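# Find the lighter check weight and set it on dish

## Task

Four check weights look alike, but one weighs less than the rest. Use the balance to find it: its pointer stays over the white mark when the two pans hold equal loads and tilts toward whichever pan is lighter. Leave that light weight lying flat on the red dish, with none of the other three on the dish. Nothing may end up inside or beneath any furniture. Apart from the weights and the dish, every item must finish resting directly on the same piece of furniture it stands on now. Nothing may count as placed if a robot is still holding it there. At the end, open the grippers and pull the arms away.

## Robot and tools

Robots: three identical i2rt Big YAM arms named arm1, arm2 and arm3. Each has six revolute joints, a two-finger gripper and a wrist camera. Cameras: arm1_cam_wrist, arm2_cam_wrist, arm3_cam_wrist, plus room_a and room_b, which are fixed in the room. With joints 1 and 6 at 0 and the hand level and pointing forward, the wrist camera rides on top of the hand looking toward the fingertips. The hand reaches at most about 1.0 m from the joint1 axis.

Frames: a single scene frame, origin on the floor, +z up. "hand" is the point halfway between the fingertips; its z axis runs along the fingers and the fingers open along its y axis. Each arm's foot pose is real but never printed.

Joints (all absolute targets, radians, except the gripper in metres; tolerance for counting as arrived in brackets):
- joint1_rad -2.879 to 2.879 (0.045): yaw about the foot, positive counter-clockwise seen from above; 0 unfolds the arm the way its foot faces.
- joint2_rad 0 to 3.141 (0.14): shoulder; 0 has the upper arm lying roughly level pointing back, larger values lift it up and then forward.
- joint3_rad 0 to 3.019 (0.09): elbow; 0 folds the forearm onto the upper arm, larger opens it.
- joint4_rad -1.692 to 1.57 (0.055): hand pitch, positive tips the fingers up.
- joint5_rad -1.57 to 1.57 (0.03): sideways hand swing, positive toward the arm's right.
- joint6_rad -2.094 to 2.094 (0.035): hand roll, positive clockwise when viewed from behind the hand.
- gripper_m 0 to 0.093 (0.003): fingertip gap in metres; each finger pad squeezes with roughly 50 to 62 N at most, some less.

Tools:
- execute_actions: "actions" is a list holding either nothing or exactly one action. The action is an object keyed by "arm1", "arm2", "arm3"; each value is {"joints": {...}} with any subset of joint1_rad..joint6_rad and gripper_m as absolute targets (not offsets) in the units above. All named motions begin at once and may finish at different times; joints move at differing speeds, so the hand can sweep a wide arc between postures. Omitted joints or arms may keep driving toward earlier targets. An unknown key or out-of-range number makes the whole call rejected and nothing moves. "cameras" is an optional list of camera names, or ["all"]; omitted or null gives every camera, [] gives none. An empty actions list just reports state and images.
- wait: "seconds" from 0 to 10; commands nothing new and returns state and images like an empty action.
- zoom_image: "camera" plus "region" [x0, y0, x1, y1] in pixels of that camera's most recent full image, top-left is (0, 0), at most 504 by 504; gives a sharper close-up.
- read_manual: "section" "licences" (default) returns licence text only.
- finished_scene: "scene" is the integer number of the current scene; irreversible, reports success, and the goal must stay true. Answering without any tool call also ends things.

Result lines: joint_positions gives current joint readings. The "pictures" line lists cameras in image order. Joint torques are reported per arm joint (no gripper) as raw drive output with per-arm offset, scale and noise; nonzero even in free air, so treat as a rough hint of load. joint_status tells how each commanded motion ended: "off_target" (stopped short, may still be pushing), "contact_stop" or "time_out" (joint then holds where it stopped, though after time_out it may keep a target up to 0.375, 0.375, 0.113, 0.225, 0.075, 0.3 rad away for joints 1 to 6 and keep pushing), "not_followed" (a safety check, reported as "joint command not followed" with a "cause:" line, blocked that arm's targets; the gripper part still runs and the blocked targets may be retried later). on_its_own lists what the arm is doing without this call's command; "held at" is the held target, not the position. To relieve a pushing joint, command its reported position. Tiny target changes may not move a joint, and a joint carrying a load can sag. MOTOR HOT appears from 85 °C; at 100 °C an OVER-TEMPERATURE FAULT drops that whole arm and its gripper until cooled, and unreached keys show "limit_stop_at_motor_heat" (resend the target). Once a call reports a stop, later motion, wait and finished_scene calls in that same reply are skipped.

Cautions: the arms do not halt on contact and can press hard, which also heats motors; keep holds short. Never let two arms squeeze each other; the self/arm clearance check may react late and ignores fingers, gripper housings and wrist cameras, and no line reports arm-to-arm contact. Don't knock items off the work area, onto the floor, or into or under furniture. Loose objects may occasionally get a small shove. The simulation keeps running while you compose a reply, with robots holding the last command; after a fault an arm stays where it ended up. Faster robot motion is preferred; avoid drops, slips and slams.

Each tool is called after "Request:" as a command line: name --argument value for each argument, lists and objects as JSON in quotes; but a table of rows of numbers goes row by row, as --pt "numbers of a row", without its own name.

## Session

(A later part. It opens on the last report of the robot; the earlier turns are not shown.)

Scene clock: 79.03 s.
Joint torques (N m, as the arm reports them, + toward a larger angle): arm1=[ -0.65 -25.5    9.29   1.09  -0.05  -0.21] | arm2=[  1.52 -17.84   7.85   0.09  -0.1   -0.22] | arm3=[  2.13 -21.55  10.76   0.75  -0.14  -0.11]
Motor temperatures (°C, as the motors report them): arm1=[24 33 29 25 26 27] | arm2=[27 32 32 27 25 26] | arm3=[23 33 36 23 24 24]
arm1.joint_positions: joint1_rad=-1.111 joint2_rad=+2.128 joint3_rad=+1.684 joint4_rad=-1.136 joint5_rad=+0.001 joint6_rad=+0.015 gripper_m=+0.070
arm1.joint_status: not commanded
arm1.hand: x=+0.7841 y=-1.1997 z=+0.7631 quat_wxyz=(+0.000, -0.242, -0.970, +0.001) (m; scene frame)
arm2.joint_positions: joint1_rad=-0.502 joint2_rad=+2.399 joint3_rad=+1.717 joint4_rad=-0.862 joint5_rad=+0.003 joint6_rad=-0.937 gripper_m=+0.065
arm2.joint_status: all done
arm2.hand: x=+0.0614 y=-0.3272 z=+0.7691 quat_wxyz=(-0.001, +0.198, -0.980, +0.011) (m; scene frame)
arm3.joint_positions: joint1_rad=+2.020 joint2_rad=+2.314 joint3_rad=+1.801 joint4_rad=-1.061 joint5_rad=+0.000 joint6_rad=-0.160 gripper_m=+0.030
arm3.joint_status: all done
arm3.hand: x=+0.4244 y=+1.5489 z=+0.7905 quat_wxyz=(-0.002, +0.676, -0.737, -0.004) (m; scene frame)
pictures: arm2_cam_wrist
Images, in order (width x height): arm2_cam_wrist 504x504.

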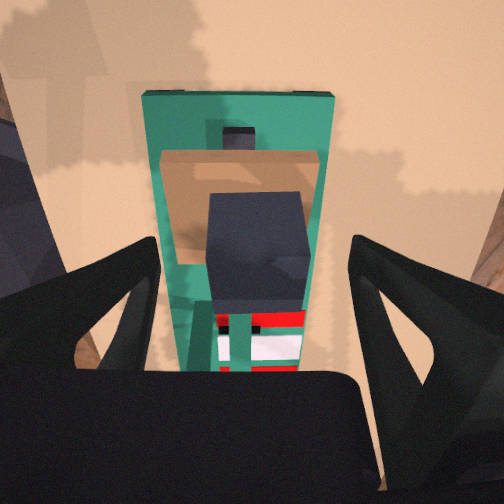

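Request:
execute_actions --actions '[{"arm2":{"joints":{"gripper_m":0.02}},"arm3":{"joints":{"gripper_m":0.08}}}]' --cameras '["arm3_cam_wrist"]'

Request:
execute_actions --actions '[{"arm1":{"joints":{"joint2_rad":1.9,"joint4_rad":-1.3}},"arm2":{"joints":{"joint2_rad":2.2,"joint4_rad":-1.05}},"arm3":{"joints":{"joint2_rad":2.1,"joint4_rad":-1.25}}}]' --cameras '["arm2_cam_wrist","arm3_cam_wrist"]'

Scene clock: 86.13 s.
Joint torques (N m, as the arm reports them, + toward a larger angle): arm1=[ -0.63 -25.5    9.29   1.08  -0.05  -0.21] | arm2=[  1.19 -17.36   7.96   0.28  -0.08  -0.18] | arm3=[  1.55 -21.52  10.75   0.66  -0.04  -0.1 ]
Motor temperatures (°C, as the motors report them): arm1=[24 34 29 25 26 27] | arm2=[27 32 32 27 25 26] | arm3=[23 33 37 23 24 24]
arm1.joint_positions: joint1_rad=-1.111 joint2_rad=+2.128 joint3_rad=+1.684 joint4_rad=-1.136 joint5_rad=+0.001 joint6_rad=+0.015 gripper_m=+0.070
arm1.joint_status: not commanded
arm1.hand: x=+0.7841 y=-1.1997 z=+0.7631 quat_wxyz=(+0.000, -0.242, -0.970, +0.001) (m; scene frame)
arm2.joint_positions: joint1_rad=-0.502 joint2_rad=+2.399 joint3_rad=+1.717 joint4_rad=-0.862 joint5_rad=+0.003 joint6_rad=-0.937 gripper_m=+0.029
arm2.joint_status: gripper_m off_target (ended at +0.029, target +0.020)
arm2.hand: x=+0.0615 y=-0.3272 z=+0.7691 quat_wxyz=(-0.002, +0.198, -0.980, +0.011) (m; scene frame)
arm3.joint_positions: joint1_rad=+2.020 joint2_rad=+2.314 joint3_rad=+1.802 joint4_rad=-1.061 joint5_rad=+0.000 joint6_rad=-0.160 gripper_m=+0.080
arm3.joint_status: all done
arm3.hand: x=+0.4245 y=+1.5492 z=+0.7908 quat_wxyz=(-0.003, +0.676, -0.737, -0.004) (m; scene frame)
pictures: arm3_cam_wrist
Images, in order (width x height): arm3_cam_wrist 504x504.

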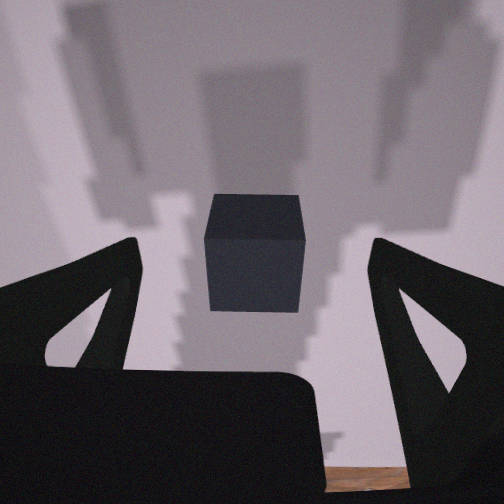

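Scene clock: 87.50 s.
Joint torques (N m, as the arm reports them, + toward a larger angle): arm1=[ -0.64 -22.26  10.27   0.66  -0.05  -0.21] | arm2=[  1.19 -18.24   9.01   0.11  -0.09  -0.19] | arm3=[  2.09 -18.9    9.8   -0.28  -0.09  -0.04]
Motor temperatures (°C, as the motors report them): arm1=[24 34 29 25 26 27] | arm2=[27 32 32 27 25 26] | arm3=[23 33 37 23 24 24]
arm1.joint_positions: joint1_rad=-1.111 joint2_rad=+1.895 joint3_rad=+1.684 joint4_rad=-1.293 joint5_rad=+0.001 joint6_rad=+0.015 gripper_m=+0.070
arm1.joint_status: all done
arm1.hand: x=+0.7603 y=-1.1873 z=+0.8993 quat_wxyz=(-0.037, -0.242, -0.969, +0.009) (m; scene frame)
arm2.joint_positions: joint1_rad=-0.502 joint2_rad=+2.196 joint3_rad=+1.717 joint4_rad=-1.041 joint5_rad=+0.003 joint6_rad=-0.937 gripper_m=+0.029
arm2.joint_status: all done
arm2.hand: x=+0.0634 y=-0.3268 z=+0.8953 quat_wxyz=(-0.010, +0.198, -0.980, +0.019) (m; scene frame)
arm3.joint_positions: joint1_rad=+2.020 joint2_rad=+2.097 joint3_rad=+1.823 joint4_rad=-1.234 joint5_rad=+0.000 joint6_rad=-0.160 gripper_m=+0.080
arm3.joint_status: all done
arm3.hand: x=+0.4231 y=+1.5412 z=+0.9354 quat_wxyz=(-0.030, +0.675, -0.736, -0.022) (m; scene frame)
pictures: arm2_cam_wrist, arm3_cam_wrist
Images, in order (width x height): arm2_cam_wrist 504x504, arm3_cam_wrist 504x504.

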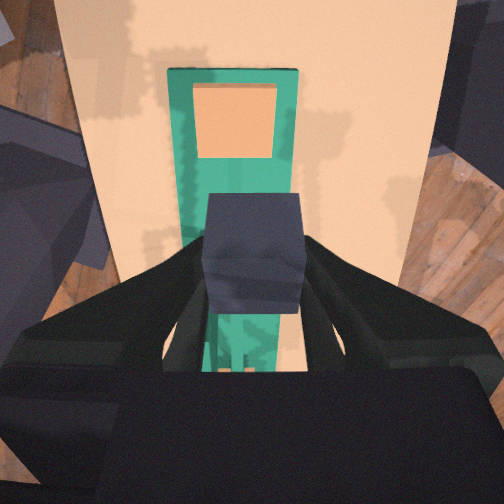

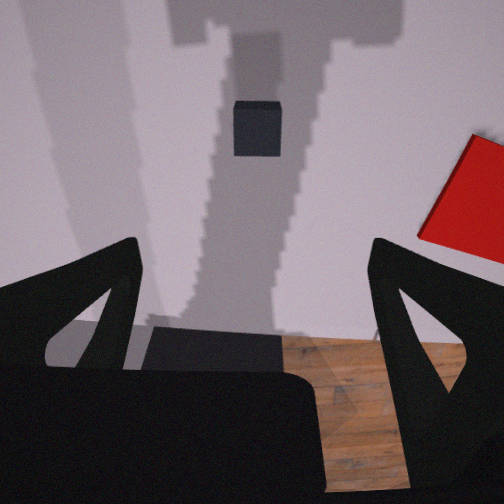

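Request:
execute_actions --actions '[{"arm1":{"joints":{"joint2_rad":1.4}},"arm2":{"joints":{"joint1_rad":0.85,"joint2_rad":2.27,"joint4_rad":-1.175,"joint6_rad":0.015}},"arm3":{"joints":{"joint1_rad":0.2,"joint2_rad":1.95,"joint3_rad":1.56,"joint4_rad":-1.14,"joint6_rad":0.12}}}]' --cameras '["arm2_cam_wrist","room_a"]'

Scene clock: 93.30 s.
Joint torques (N m, as the arm reports them, + toward a larger angle): arm1=[ -0.63 -15.92  10.65   1.51  -0.05  -0.21] | arm2=[ -0.35 -19.43   8.28  -0.3    0.24  -0.02] | arm3=[  1.72 -17.95   7.92   0.56  -0.12   0.14]
Motor temperatures (°C, as the motors report them): arm1=[24 33 29 25 26 27] | arm2=[27 32 32 27 25 26] | arm3=[23 33 36 23 24 24]
arm1.joint_positions: joint1_rad=-1.111 joint2_rad=+1.410 joint3_rad=+1.687 joint4_rad=-1.294 joint5_rad=+0.001 joint6_rad=+0.015 gripper_m=+0.070
arm1.joint_status: all done
arm1.hand: x=+0.6943 y=-1.1532 z=+1.1667 quat_wxyz=(-0.271, -0.233, -0.932, +0.064) (m; scene frame)
arm2.joint_positions: joint1_rad=+0.859 joint2_rad=+2.278 joint3_rad=+1.717 joint4_rad=-1.164 joint5_rad=-0.003 joint6_rad=+0.000 gripper_m=+0.029
arm2.joint_status: all done
arm2.hand: x=-0.0839 y=+0.4509 z=+0.8466 quat_wxyz=(+0.078, +0.399, -0.913, +0.028) (m; scene frame)
arm3.joint_positions: joint1_rad=+0.190 joint2_rad=+1.955 joint3_rad=+1.559 joint4_rad=-1.143 joint5_rad=+0.001 joint6_rad=+0.109 gripper_m=+0.080
arm3.joint_status: all done
arm3.hand: x=+0.7761 y=+0.6222 z=+0.9118 quat_wxyz=(-0.013, -0.303, -0.953, -0.002) (m; scene frame)
pictures: arm2_cam_wrist, room_a
Images, in order (width x height): arm2_cam_wrist 504x504, room_a 896x504.

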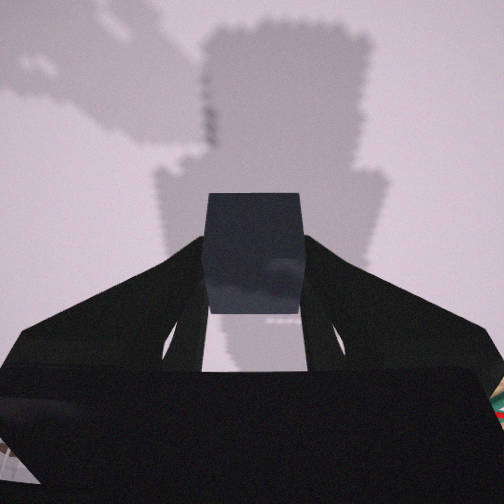

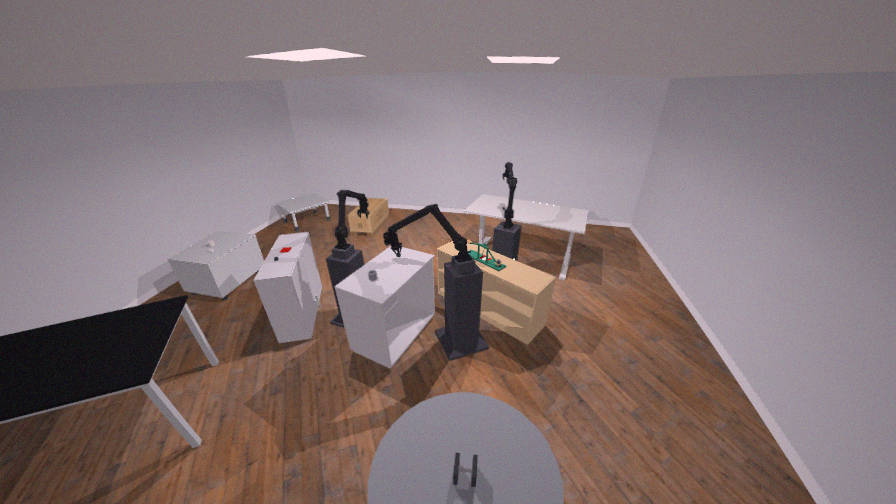

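Request:
execute_actions --actions '[{"arm2":{"joints":{"joint2_rad":2.355}},"arm3":{"joints":{"joint1_rad":-0.3}}}]' --cameras '[]'

Request:
execute_actions --actions '[{"arm2":{"joints":{"joint2_rad":2.395}}}]' --cameras '["arm2_cam_wrist"]'

Scene clock: 98.23 s.
Joint torques (N m, as the arm reports them, + toward a larger angle): arm1=[ -0.64 -15.94  10.61   1.51  -0.05  -0.21] | arm2=[  0.34 -19.2    7.73  -0.4    0.2    0.  ] | arm3=[  0.62 -17.9    7.92   0.33  -0.15   0.06]
Motor temperatures (°C, as the motors report them): arm1=[24 33 30 25 26 27] | arm2=[27 32 32 27 25 26] | arm3=[23 32 36 23 24 24]
arm1.joint_positions: joint1_rad=-1.111 joint2_rad=+1.410 joint3_rad=+1.687 joint4_rad=-1.294 joint5_rad=+0.001 joint6_rad=+0.015 gripper_m=+0.070
arm1.joint_status: not commanded
arm1.hand: x=+0.6943 y=-1.1532 z=+1.1667 quat_wxyz=(-0.271, -0.233, -0.932, +0.064) (m; scene frame)
arm2.joint_positions: joint1_rad=+0.859 joint2_rad=+2.358 joint3_rad=+1.717 joint4_rad=-1.165 joint5_rad=-0.002 joint6_rad=+0.000 gripper_m=+0.029
arm2.joint_status: all done
arm2.hand: x=-0.0970 y=+0.4371 z=+0.8006 quat_wxyz=(+0.115, +0.397, -0.909, +0.045) (m; scene frame)
arm3.joint_positions: joint1_rad=-0.300 joint2_rad=+1.955 joint3_rad=+1.559 joint4_rad=-1.143 joint5_rad=+0.001 joint6_rad=+0.111 gripper_m=+0.080
arm3.joint_status: all done
arm3.hand: x=+0.5815 y=+0.4143 z=+0.9096 quat_wxyz=(-0.010, -0.526, -0.851, +0.003) (m; scene frame)
pictures: none
No camera images: the call's "cameras" was empty. Leave "cameras" out to get every camera's image.

Scene clock: 98.77 s.
Joint torques (N m, as the arm reports them, + toward a larger angle): arm1=[ -0.64 -15.92  10.61   1.52  -0.05  -0.21] | arm2=[ -0.15 -15.62   7.89  -0.43   0.16   0.  ] | arm3=[  0.85 -17.74   8.01   0.41  -0.13   0.12]
Motor temperatures (°C, as the motors report them): arm1=[24 33 30 25 26 27] | arm2=[27 32 32 27 25 26] | arm3=[23 32 36 23 24 24]
arm1.joint_positions: joint1_rad=-1.111 joint2_rad=+1.410 joint3_rad=+1.687 joint4_rad=-1.294 joint5_rad=+0.001 joint6_rad=+0.015 gripper_m=+0.070
arm1.joint_status: not commanded
arm1.hand: x=+0.6943 y=-1.1532 z=+1.1667 quat_wxyz=(-0.271, -0.233, -0.932, +0.064) (m; scene frame)
arm2.joint_positions: joint1_rad=+0.859 joint2_rad=+2.360 joint3_rad=+1.717 joint4_rad=-1.165 joint5_rad=-0.002 joint6_rad=+0.000 gripper_m=+0.029
arm2.joint_status: all done
arm2.hand: x=-0.0974 y=+0.4367 z=+0.7993 quat_wxyz=(+0.116, +0.397, -0.909, +0.046) (m; scene frame)
arm3.joint_positions: joint1_rad=-0.300 joint2_rad=+1.955 joint3_rad=+1.559 joint4_rad=-1.143 joint5_rad=+0.001 joint6_rad=+0.111 gripper_m=+0.080
arm3.joint_status: not commanded
arm3.hand: x=+0.5815 y=+0.4143 z=+0.9096 quat_wxyz=(-0.010, -0.526, -0.851, +0.003) (m; scene frame)
pictures: arm2_cam_wrist
Images, in order (width x height): arm2_cam_wrist 504x504.

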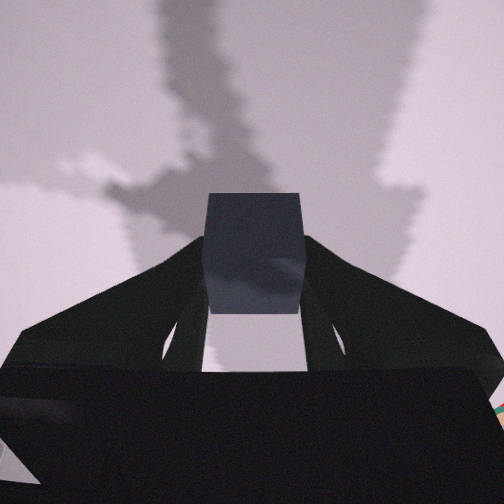

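Request:
execute_actions --actions '[{"arm2":{"joints":{"joint2_rad":2.36,"gripper_m":0.07}}}]' --cameras '["arm2_cam_wrist"]'

Request:
execute_actions --actions '[{"arm2":{"joints":{"joint2_rad":1.2,"joint4_rad":-1.55}},"arm3":{"joints":{"joint1_rad":-0.8}}}]' --cameras '[]'

Request:
execute_actions --actions '[{"arm2":{"joints":{"joint2_rad":0.7,"joint3_rad":1.4}},"arm3":{"joints":{"joint1_rad":-1.527,"joint2_rad":2.01,"joint4_rad":-1.09}}}]' --cameras '["arm3_cam_wrist","room_a"]'

Scene clock: 106.87 s.
Joint torques (N m, as the arm reports them, + toward a larger angle): arm1=[ -0.63 -15.93  10.61   1.51  -0.05  -0.21] | arm2=[ -0.36 -18.68   7.76  -0.32   0.21   0.02] | arm3=[  0.6  -17.51   7.95   0.46  -0.14   0.08]
Motor temperatures (°C, as the motors report them): arm1=[24 33 30 25 26 27] | arm2=[27 32 32 27 25 26] | arm3=[23 32 35 23 24 24]
arm1.joint_positions: joint1_rad=-1.111 joint2_rad=+1.410 joint3_rad=+1.687 joint4_rad=-1.294 joint5_rad=+0.001 joint6_rad=+0.015 gripper_m=+0.070
arm1.joint_status: not commanded
arm1.hand: x=+0.6943 y=-1.1532 z=+1.1667 quat_wxyz=(-0.271, -0.233, -0.932, +0.064) (m; scene frame)
arm2.joint_positions: joint1_rad=+0.859 joint2_rad=+2.360 joint3_rad=+1.717 joint4_rad=-1.165 joint5_rad=-0.002 joint6_rad=+0.001 gripper_m=+0.070
arm2.joint_status: all done
arm2.hand: x=-0.0974 y=+0.4367 z=+0.7996 quat_wxyz=(+0.116, +0.397, -0.909, +0.045) (m; scene frame)
arm3.joint_positions: joint1_rad=-0.300 joint2_rad=+1.955 joint3_rad=+1.559 joint4_rad=-1.143 joint5_rad=+0.001 joint6_rad=+0.111 gripper_m=+0.080
arm3.joint_status: not commanded
arm3.hand: x=+0.5815 y=+0.4143 z=+0.9096 quat_wxyz=(-0.010, -0.526, -0.851, +0.003) (m; scene frame)
pictures: arm2_cam_wrist
Images, in order (width x height): arm2_cam_wrist 504x504.

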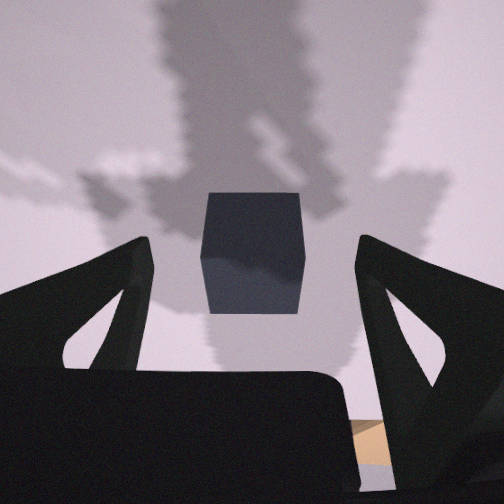

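Scene clock: 108.70 s.
Joint torques (N m, as the arm reports them, + toward a larger angle): arm1=[ -0.61 -15.95  10.6    1.52  -0.05  -0.21] | arm2=[-0.29 -5.33  9.53  1.24  0.18 -0.02] | arm3=[  1.11 -17.47   7.88   0.54  -0.12   0.12]
Motor temperatures (°C, as the motors report them): arm1=[24 33 30 25 26 27] | arm2=[27 32 32 27 25 26] | arm3=[23 32 35 23 24 24]
arm1.joint_positions: joint1_rad=-1.111 joint2_rad=+1.410 joint3_rad=+1.687 joint4_rad=-1.294 joint5_rad=+0.001 joint6_rad=+0.015 gripper_m=+0.070
arm1.joint_status: not commanded
arm1.hand: x=+0.6943 y=-1.1532 z=+1.1667 quat_wxyz=(-0.271, -0.233, -0.932, +0.064) (m; scene frame)
arm2.joint_positions: joint1_rad=+0.859 joint2_rad=+1.196 joint3_rad=+1.720 joint4_rad=-1.541 joint5_rad=-0.002 joint6_rad=+0.001 gripper_m=+0.070
arm2.joint_status: all done
arm2.hand: x=-0.2110 y=+0.3072 z=+1.4106 quat_wxyz=(-0.243, +0.385, -0.883, -0.112) (m; scene frame)
arm3.joint_positions: joint1_rad=-0.801 joint2_rad=+1.955 joint3_rad=+1.559 joint4_rad=-1.143 joint5_rad=+0.002 joint6_rad=+0.111 gripper_m=+0.080
arm3.joint_status: all done
arm3.hand: x=+0.3058 y=+0.3220 z=+0.9088 quat_wxyz=(-0.007, -0.720, -0.694, +0.007) (m; scene frame)
pictures: none
No camera images: the call's "cameras" was empty. Leave "cameras" out to get every camera's image.

Scene clock: 110.27 s.
Joint torques (N m, as the arm reports them, + toward a larger angle): arm1=[ -0.64 -15.95  10.6    1.51  -0.05  -0.21] | arm2=[-0.3   1.09  6.9   1.59  0.19  0.  ] | arm3=[  0.55 -17.57   7.87   0.58  -0.18   0.15]
Motor temperatures (°C, as the motors report them): arm1=[24 32 30 25 26 27] | arm2=[27 32 32 27 25 26] | arm3=[23 32 35 23 24 24]
arm1.joint_positions: joint1_rad=-1.111 joint2_rad=+1.410 joint3_rad=+1.687 joint4_rad=-1.294 joint5_rad=+0.001 joint6_rad=+0.015 gripper_m=+0.070
arm1.joint_status: not commanded
arm1.hand: x=+0.6943 y=-1.1532 z=+1.1667 quat_wxyz=(-0.271, -0.233, -0.932, +0.064) (m; scene frame)
arm2.joint_positions: joint1_rad=+0.859 joint2_rad=+0.704 joint3_rad=+1.410 joint4_rad=-1.542 joint5_rad=-0.002 joint6_rad=+0.001 gripper_m=+0.070
arm2.joint_status: all done
arm2.hand: x=-0.3290 y=+0.1796 z=+1.4156 quat_wxyz=(-0.322, +0.373, -0.858, -0.146) (m; scene frame)
arm3.joint_positions: joint1_rad=-1.532 joint2_rad=+2.013 joint3_rad=+1.559 joint4_rad=-1.098 joint5_rad=+0.002 joint6_rad=+0.111 gripper_m=+0.080
arm3.joint_status: all done
arm3.hand: x=-0.0997 y=+0.4384 z=+0.8778 quat_wxyz=(+0.002, -0.920, -0.391, +0.007) (m; scene frame)
pictures: arm3_cam_wrist, room_a
Images, in order (width x height): arm3_cam_wrist 504x504, room_a 896x504.

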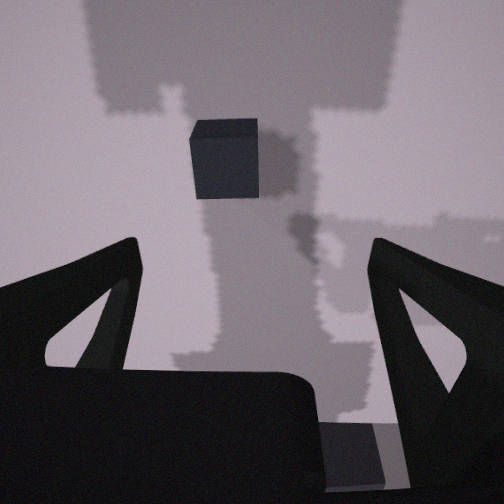

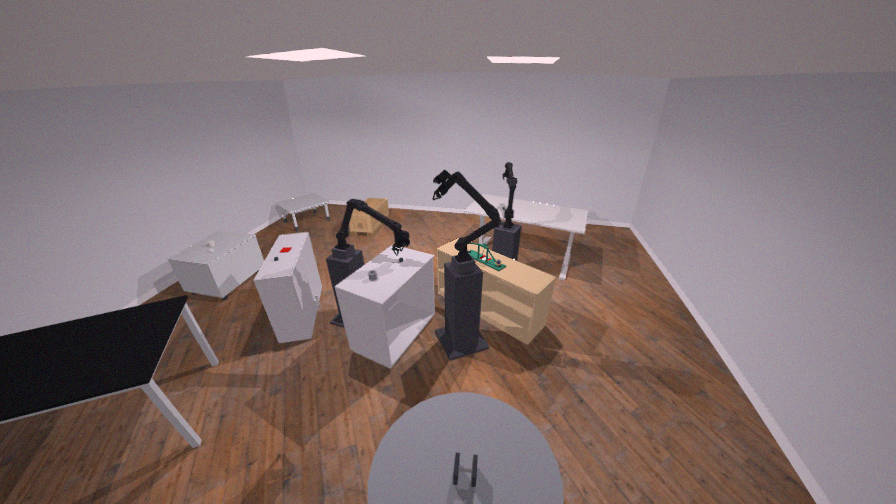

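Request:
execute_actions --actions '[{"arm3":{"joints":{"joint1_rad":-1.5,"joint2_rad":2.128,"joint4_rad":-0.966}}}]' --cameras '["arm3_cam_wrist"]'

Scene clock: 115.23 s.
Joint torques (N m, as the arm reports them, + toward a larger angle): arm1=[ -0.64 -15.98  10.62   1.51  -0.05  -0.21] | arm2=[-0.94  0.71  6.8   1.62  0.22  0.01] | arm3=[  1.48 -19.68   7.98   0.97  -0.19   0.1 ]
Motor temperatures (°C, as the motors report them): arm1=[24 32 30 25 26 27] | arm2=[27 31 32 27 24 26] | arm3=[23 32 35 23 24 24]
arm1.joint_positions: joint1_rad=-1.111 joint2_rad=+1.410 joint3_rad=+1.687 joint4_rad=-1.294 joint5_rad=+0.001 joint6_rad=+0.015 gripper_m=+0.070
arm1.joint_status: not commanded
arm1.hand: x=+0.6943 y=-1.1532 z=+1.1667 quat_wxyz=(-0.271, -0.233, -0.932, +0.064) (m; scene frame)
arm2.joint_positions: joint1_rad=+0.859 joint2_rad=+0.704 joint3_rad=+1.410 joint4_rad=-1.542 joint5_rad=-0.002 joint6_rad=+0.001 gripper_m=+0.070
arm2.joint_status: not commanded
arm2.hand: x=-0.3290 y=+0.1796 z=+1.4156 quat_wxyz=(-0.322, +0.373, -0.858, -0.146) (m; scene frame)
arm3.joint_positions: joint1_rad=-1.508 joint2_rad=+2.141 joint3_rad=+1.548 joint4_rad=-0.982 joint5_rad=+0.002 joint6_rad=+0.111 gripper_m=+0.080
arm3.joint_status: all done
arm3.hand: x=-0.0919 y=+0.4262 z=+0.8008 quat_wxyz=(+0.008, -0.916, -0.402, -0.003) (m; scene frame)
pictures: arm3_cam_wrist
Images, in order (width x height): arm3_cam_wrist 504x504.

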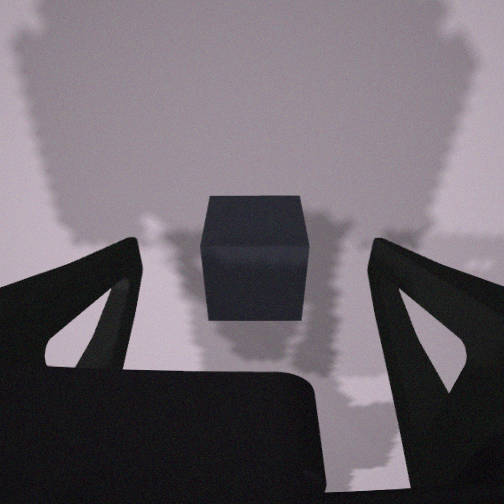

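Request:
execute_actions --actions '[{"arm3":{"joints":{"gripper_m":0.02}}}]' --cameras '[]'

Request:
execute_actions --actions '[{"arm3":{"joints":{"joint3_rad":1.7,"joint4_rad":-1.085}}}]' --cameras '["arm3_cam_wrist"]'

Request:
execute_actions --actions '[{"arm3":{"joints":{"joint1_rad":1.713,"joint2_rad":2.18,"joint3_rad":1.84,"joint6_rad":-0.19}}}]' --cameras '["arm3_cam_wrist"]'

Scene clock: 120.80 s.
Joint torques (N m, as the arm reports them, + toward a larger angle): arm1=[ -0.62 -15.96  10.61   1.5   -0.05  -0.21] | arm2=[-0.25  0.8   6.82  1.64  0.2   0.05] | arm3=[  1.61 -19.59   8.12   0.84  -0.16   0.11]
Motor temperatures (°C, as the motors report them): arm1=[24 32 30 25 26 27] | arm2=[27 31 32 27 24 26] | arm3=[23 32 35 23 24 24]
arm1.joint_positions: joint1_rad=-1.111 joint2_rad=+1.410 joint3_rad=+1.687 joint4_rad=-1.294 joint5_rad=+0.001 joint6_rad=+0.015 gripper_m=+0.070
arm1.joint_status: not commanded
arm1.hand: x=+0.6943 y=-1.1532 z=+1.1667 quat_wxyz=(-0.271, -0.233, -0.932, +0.064) (m; scene frame)
arm2.joint_positions: joint1_rad=+0.859 joint2_rad=+0.704 joint3_rad=+1.410 joint4_rad=-1.542 joint5_rad=-0.002 joint6_rad=+0.001 gripper_m=+0.070
arm2.joint_status: not commanded
arm2.hand: x=-0.3290 y=+0.1796 z=+1.4156 quat_wxyz=(-0.322, +0.373, -0.858, -0.146) (m; scene frame)
arm3.joint_positions: joint1_rad=-1.508 joint2_rad=+2.141 joint3_rad=+1.548 joint4_rad=-0.982 joint5_rad=+0.002 joint6_rad=+0.111 gripper_m=+0.030
arm3.joint_status: gripper_m off_target (ended at +0.030, target +0.020)
arm3.hand: x=-0.0920 y=+0.4261 z=+0.8008 quat_wxyz=(+0.008, -0.916, -0.402, -0.003) (m; scene frame)
pictures: none
No camera images: the call's "cameras" was empty. Leave "cameras" out to get every camera's image.

Scene clock: 121.77 s.
Joint torques (N m, as the arm reports them, + toward a larger angle): arm1=[ -0.62 -15.94  10.61   1.51  -0.05  -0.21] | arm2=[-0.5   1.14  6.93  1.59  0.2   0.03] | arm3=[  1.13 -20.54  10.16  -0.21  -0.15   0.1 ]
Motor temperatures (°C, as the motors report them): arm1=[24 32 30 25 26 27] | arm2=[27 31 32 27 24 26] | arm3=[23 32 35 23 24 24]
arm1.joint_positions: joint1_rad=-1.111 joint2_rad=+1.410 joint3_rad=+1.687 joint4_rad=-1.294 joint5_rad=+0.001 joint6_rad=+0.015 gripper_m=+0.070
arm1.joint_status: not commanded
arm1.hand: x=+0.6943 y=-1.1532 z=+1.1667 quat_wxyz=(-0.271, -0.233, -0.932, +0.064) (m; scene frame)
arm2.joint_positions: joint1_rad=+0.859 joint2_rad=+0.704 joint3_rad=+1.410 joint4_rad=-1.542 joint5_rad=-0.002 joint6_rad=+0.001 gripper_m=+0.070
arm2.joint_status: not commanded
arm2.hand: x=-0.3290 y=+0.1796 z=+1.4156 quat_wxyz=(-0.322, +0.373, -0.858, -0.146) (m; scene frame)
arm3.joint_positions: joint1_rad=-1.508 joint2_rad=+2.135 joint3_rad=+1.669 joint4_rad=-1.070 joint5_rad=+0.002 joint6_rad=+0.111 gripper_m=+0.030
arm3.joint_status: all done
arm3.hand: x=-0.1111 y=+0.3996 z=+0.8436 quat_wxyz=(-0.002, -0.916, -0.402, +0.013) (m; scene frame)
pictures: arm3_cam_wrist
Images, in order (width x height): arm3_cam_wrist 504x504.

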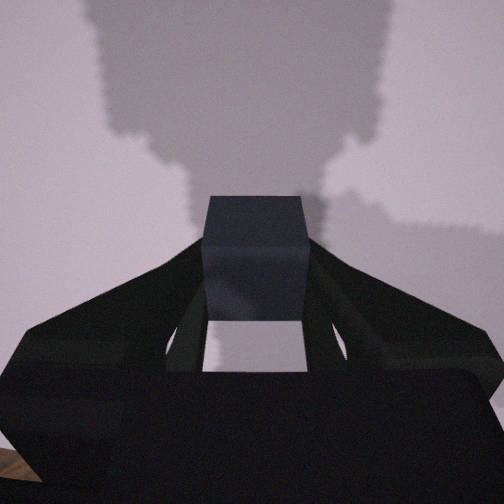

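Scene clock: 124.63 s.
Joint torques (N m, as the arm reports them, + toward a larger angle): arm1=[ -0.63 -15.95  10.61   1.51  -0.05  -0.21] | arm2=[-0.44  0.92  7.01  1.43  0.23  0.01] | arm3=[  0.52 -20.9   10.19   0.18   0.03  -0.08]
Motor temperatures (°C, as the motors report them): arm1=[24 32 30 25 26 27] | arm2=[27 30 32 27 24 26] | arm3=[23 33 35 23 24 24]
arm1.joint_positions: joint1_rad=-1.111 joint2_rad=+1.410 joint3_rad=+1.687 joint4_rad=-1.294 joint5_rad=+0.001 joint6_rad=+0.015 gripper_m=+0.070
arm1.joint_status: not commanded
arm1.hand: x=+0.6943 y=-1.1532 z=+1.1667 quat_wxyz=(-0.271, -0.233, -0.932, +0.064) (m; scene frame)
arm2.joint_positions: joint1_rad=+0.859 joint2_rad=+0.704 joint3_rad=+1.410 joint4_rad=-1.542 joint5_rad=-0.002 joint6_rad=+0.001 gripper_m=+0.070
arm2.joint_status: not commanded
arm2.hand: x=-0.3290 y=+0.1796 z=+1.4156 quat_wxyz=(-0.322, +0.373, -0.858, -0.146) (m; scene frame)
arm3.joint_positions: joint1_rad=+1.722 joint2_rad=+2.189 joint3_rad=+1.817 joint4_rad=-1.074 joint5_rad=-0.002 joint6_rad=-0.180 gripper_m=+0.030
arm3.joint_status: all done
arm3.hand: x=+0.6173 y=+1.4919 z=+0.8766 quat_wxyz=(-0.059, +0.565, -0.822, -0.032) (m; scene frame)
pictures: arm3_cam_wrist
Images, in order (width x height): arm3_cam_wrist 504x504.

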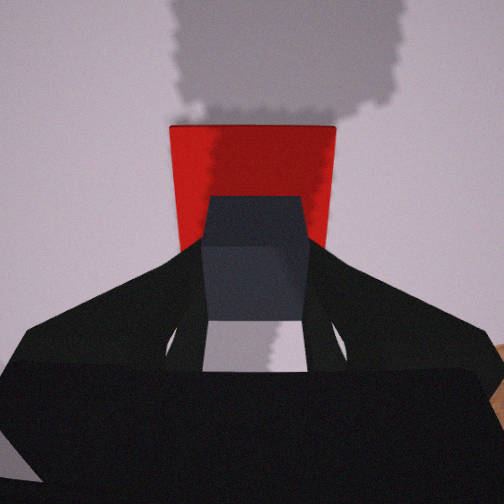

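Request:
execute_actions --actions '[{"arm3":{"joints":{"joint2_rad":2.285}}}]' --cameras '[]'

Request:
execute_actions --actions '[{"arm3":{"joints":{"joint2_rad":2.338}}}]' --cameras '["arm3_cam_wrist"]'

Scene clock: 129.13 s.
Joint torques (N m, as the arm reports them, + toward a larger angle): arm1=[ -0.63 -15.97  10.62   1.51  -0.05  -0.21] | arm2=[-0.19  0.98  6.96  1.38  0.21  0.02] | arm3=[  0.57 -22.01   9.51  -0.17  -0.01  -0.08]
Motor temperatures (°C, as the motors report them): arm1=[24 32 31 25 26 27] | arm2=[27 30 32 27 24 26] | arm3=[23 33 35 23 24 24]
arm1.joint_positions: joint1_rad=-1.111 joint2_rad=+1.410 joint3_rad=+1.687 joint4_rad=-1.294 joint5_rad=+0.001 joint6_rad=+0.015 gripper_m=+0.070
arm1.joint_status: not commanded
arm1.hand: x=+0.6943 y=-1.1532 z=+1.1667 quat_wxyz=(-0.271, -0.233, -0.932, +0.064) (m; scene frame)
arm2.joint_positions: joint1_rad=+0.859 joint2_rad=+0.704 joint3_rad=+1.410 joint4_rad=-1.542 joint5_rad=-0.002 joint6_rad=+0.001 gripper_m=+0.070
arm2.joint_status: not commanded
arm2.hand: x=-0.3290 y=+0.1796 z=+1.4156 quat_wxyz=(-0.322, +0.373, -0.858, -0.146) (m; scene frame)
arm3.joint_positions: joint1_rad=+1.722 joint2_rad=+2.306 joint3_rad=+1.817 joint4_rad=-1.074 joint5_rad=-0.002 joint6_rad=-0.180 gripper_m=+0.030
arm3.joint_status: all done
arm3.hand: x=+0.6079 y=+1.4775 z=+0.7994 quat_wxyz=(-0.006, +0.567, -0.824, -0.008) (m; scene frame)
pictures: none
No camera images: the call's "cameras" was empty. Leave "cameras" out to get every camera's image.

Scene clock: 129.87 s.
Joint torques (N m, as the arm reports them, + toward a larger angle): arm1=[ -0.62 -15.93  10.61   1.52  -0.05  -0.21] | arm2=[-0.31  1.08  6.78  1.58  0.19  0.02] | arm3=[  0.04 -19.84   9.38   0.03  -0.02  -0.12]
Motor temperatures (°C, as the motors report them): arm1=[24 32 31 25 26 27] | arm2=[27 30 31 27 24 26] | arm3=[23 33 35 23 24 24]
arm1.joint_positions: joint1_rad=-1.111 joint2_rad=+1.410 joint3_rad=+1.687 joint4_rad=-1.294 joint5_rad=+0.001 joint6_rad=+0.015 gripper_m=+0.070
arm1.joint_status: not commanded
arm1.hand: x=+0.6943 y=-1.1532 z=+1.1667 quat_wxyz=(-0.271, -0.233, -0.932, +0.064) (m; scene frame)
arm2.joint_positions: joint1_rad=+0.859 joint2_rad=+0.704 joint3_rad=+1.410 joint4_rad=-1.542 joint5_rad=-0.002 joint6_rad=+0.001 gripper_m=+0.070
arm2.joint_status: not commanded
arm2.hand: x=-0.3290 y=+0.1796 z=+1.4156 quat_wxyz=(-0.322, +0.373, -0.858, -0.146) (m; scene frame)
arm3.joint_positions: joint1_rad=+1.722 joint2_rad=+2.322 joint3_rad=+1.818 joint4_rad=-1.075 joint5_rad=-0.001 joint6_rad=-0.180 gripper_m=+0.030
arm3.joint_status: all done
arm3.hand: x=+0.6065 y=+1.4750 z=+0.7896 quat_wxyz=(+0.001, +0.567, -0.824, -0.004) (m; scene frame)
pictures: arm3_cam_wrist
Images, in order (width x height): arm3_cam_wrist 504x504.

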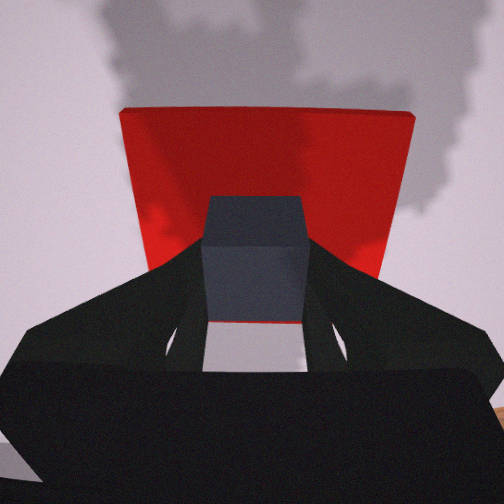

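Request:
execute_actions --actions '[{"arm3":{"joints":{"joint2_rad":2.32,"gripper_m":0.07}}}]' --cameras '[]'

Request:
execute_actions --actions '[{"arm3":{"joints":{"joint2_rad":1.7,"joint4_rad":-1.3}}}]'

Scene clock: 133.63 s.
Joint torques (N m, as the arm reports them, + toward a larger angle): arm1=[ -0.64 -15.94  10.61   1.51  -0.05  -0.21] | arm2=[-0.28  1.18  6.9   1.42  0.22  0.03] | arm3=[  0.6  -21.86   9.29  -0.09  -0.04  -0.13]
Motor temperatures (°C, as the motors report them): arm1=[24 32 31 25 26 27] | arm2=[27 30 31 27 24 26] | arm3=[23 33 35 23 24 24]
arm1.joint_positions: joint1_rad=-1.111 joint2_rad=+1.410 joint3_rad=+1.687 joint4_rad=-1.294 joint5_rad=+0.001 joint6_rad=+0.015 gripper_m=+0.070
arm1.joint_status: not commanded
arm1.hand: x=+0.6943 y=-1.1532 z=+1.1667 quat_wxyz=(-0.271, -0.233, -0.932, +0.064) (m; scene frame)
arm2.joint_positions: joint1_rad=+0.859 joint2_rad=+0.704 joint3_rad=+1.410 joint4_rad=-1.542 joint5_rad=-0.002 joint6_rad=+0.001 gripper_m=+0.070
arm2.joint_status: not commanded
arm2.hand: x=-0.3290 y=+0.1796 z=+1.4156 quat_wxyz=(-0.322, +0.373, -0.858, -0.146) (m; scene frame)
arm3.joint_positions: joint1_rad=+1.722 joint2_rad=+2.322 joint3_rad=+1.818 joint4_rad=-1.075 joint5_rad=-0.001 joint6_rad=-0.180 gripper_m=+0.070
arm3.joint_status: all done
arm3.hand: x=+0.6065 y=+1.4750 z=+0.7896 quat_wxyz=(+0.001, +0.567, -0.824, -0.004) (m; scene frame)
pictures: none
No camera images: the call's "cameras" was empty. Leave "cameras" out to get every camera's image.

Scene clock: 135.33 s.
Joint torques (N m, as the arm reports them, + toward a larger angle): arm1=[ -0.64 -15.94  10.61   1.51  -0.05  -0.21] | arm2=[0.05 0.84 6.81 1.74 0.21 0.05] | arm3=[ -0.1  -15.83  10.09   0.52  -0.07  -0.11]
Motor temperatures (°C, as the motors report them): arm1=[24 32 31 25 26 27] | arm2=[27 30 31 27 24 26] | arm3=[23 33 35 23 24 24]
arm1.joint_positions: joint1_rad=-1.111 joint2_rad=+1.410 joint3_rad=+1.687 joint4_rad=-1.294 joint5_rad=+0.001 joint6_rad=+0.015 gripper_m=+0.070
arm1.joint_status: not commanded
arm1.hand: x=+0.6943 y=-1.1532 z=+1.1667 quat_wxyz=(-0.271, -0.233, -0.932, +0.064) (m; scene frame)
arm2.joint_positions: joint1_rad=+0.859 joint2_rad=+0.704 joint3_rad=+1.410 joint4_rad=-1.542 joint5_rad=-0.002 joint6_rad=+0.001 gripper_m=+0.070
arm2.joint_status: not commanded
arm2.hand: x=-0.3290 y=+0.1796 z=+1.4156 quat_wxyz=(-0.322, +0.373, -0.858, -0.146) (m; scene frame)
arm3.joint_positions: joint1_rad=+1.722 joint2_rad=+1.710 joint3_rad=+1.829 joint4_rad=-1.285 joint5_rad=-0.001 joint6_rad=-0.180 gripper_m=+0.070
arm3.joint_status: all done
arm3.hand: x=+0.5838 y=+1.4323 z=+1.1740 quat_wxyz=(-0.186, +0.554, -0.806, -0.088) (m; scene frame)
pictures: arm1_cam_wrist, arm2_cam_wrist, arm3_cam_wrist, room_a, room_b
Images, in order (width x height): arm1_cam_wrist 504x504, arm2_cam_wrist 504x504, arm3_cam_wrist 504x504, room_a 896x504, room_b 896x504.

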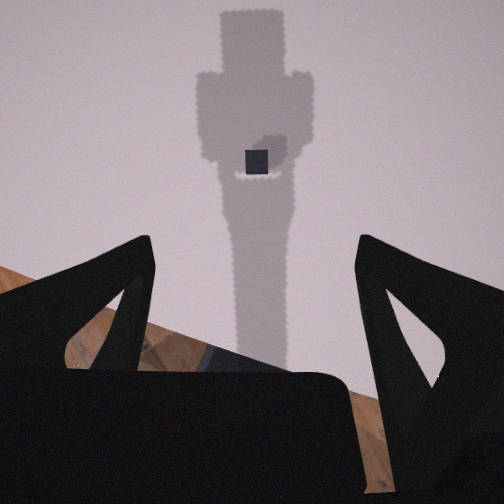

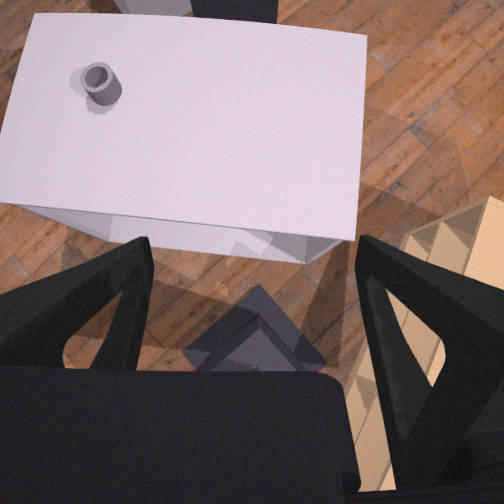

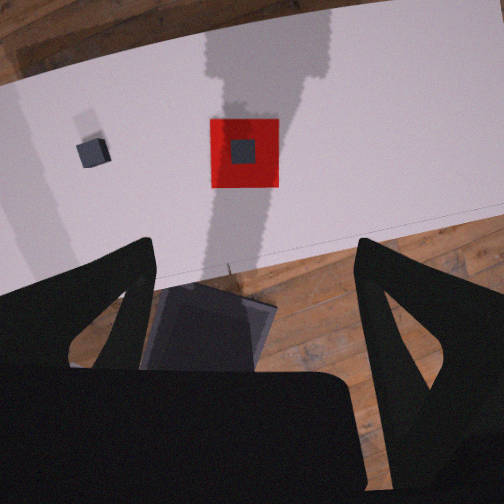

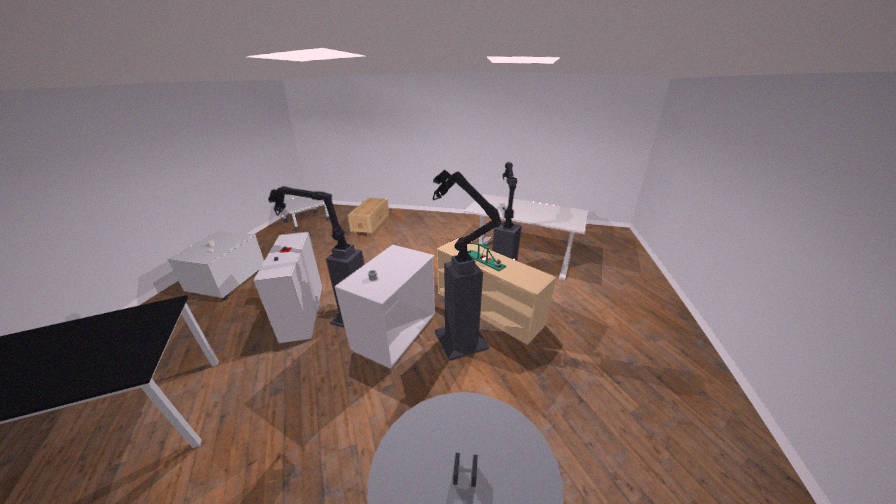

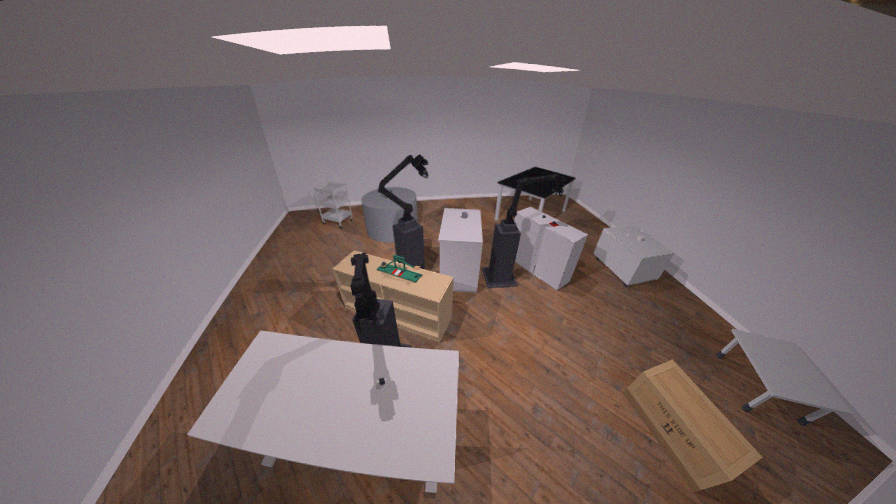

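Request:
finished_scene --scene 2

The scene is finished: the task was done.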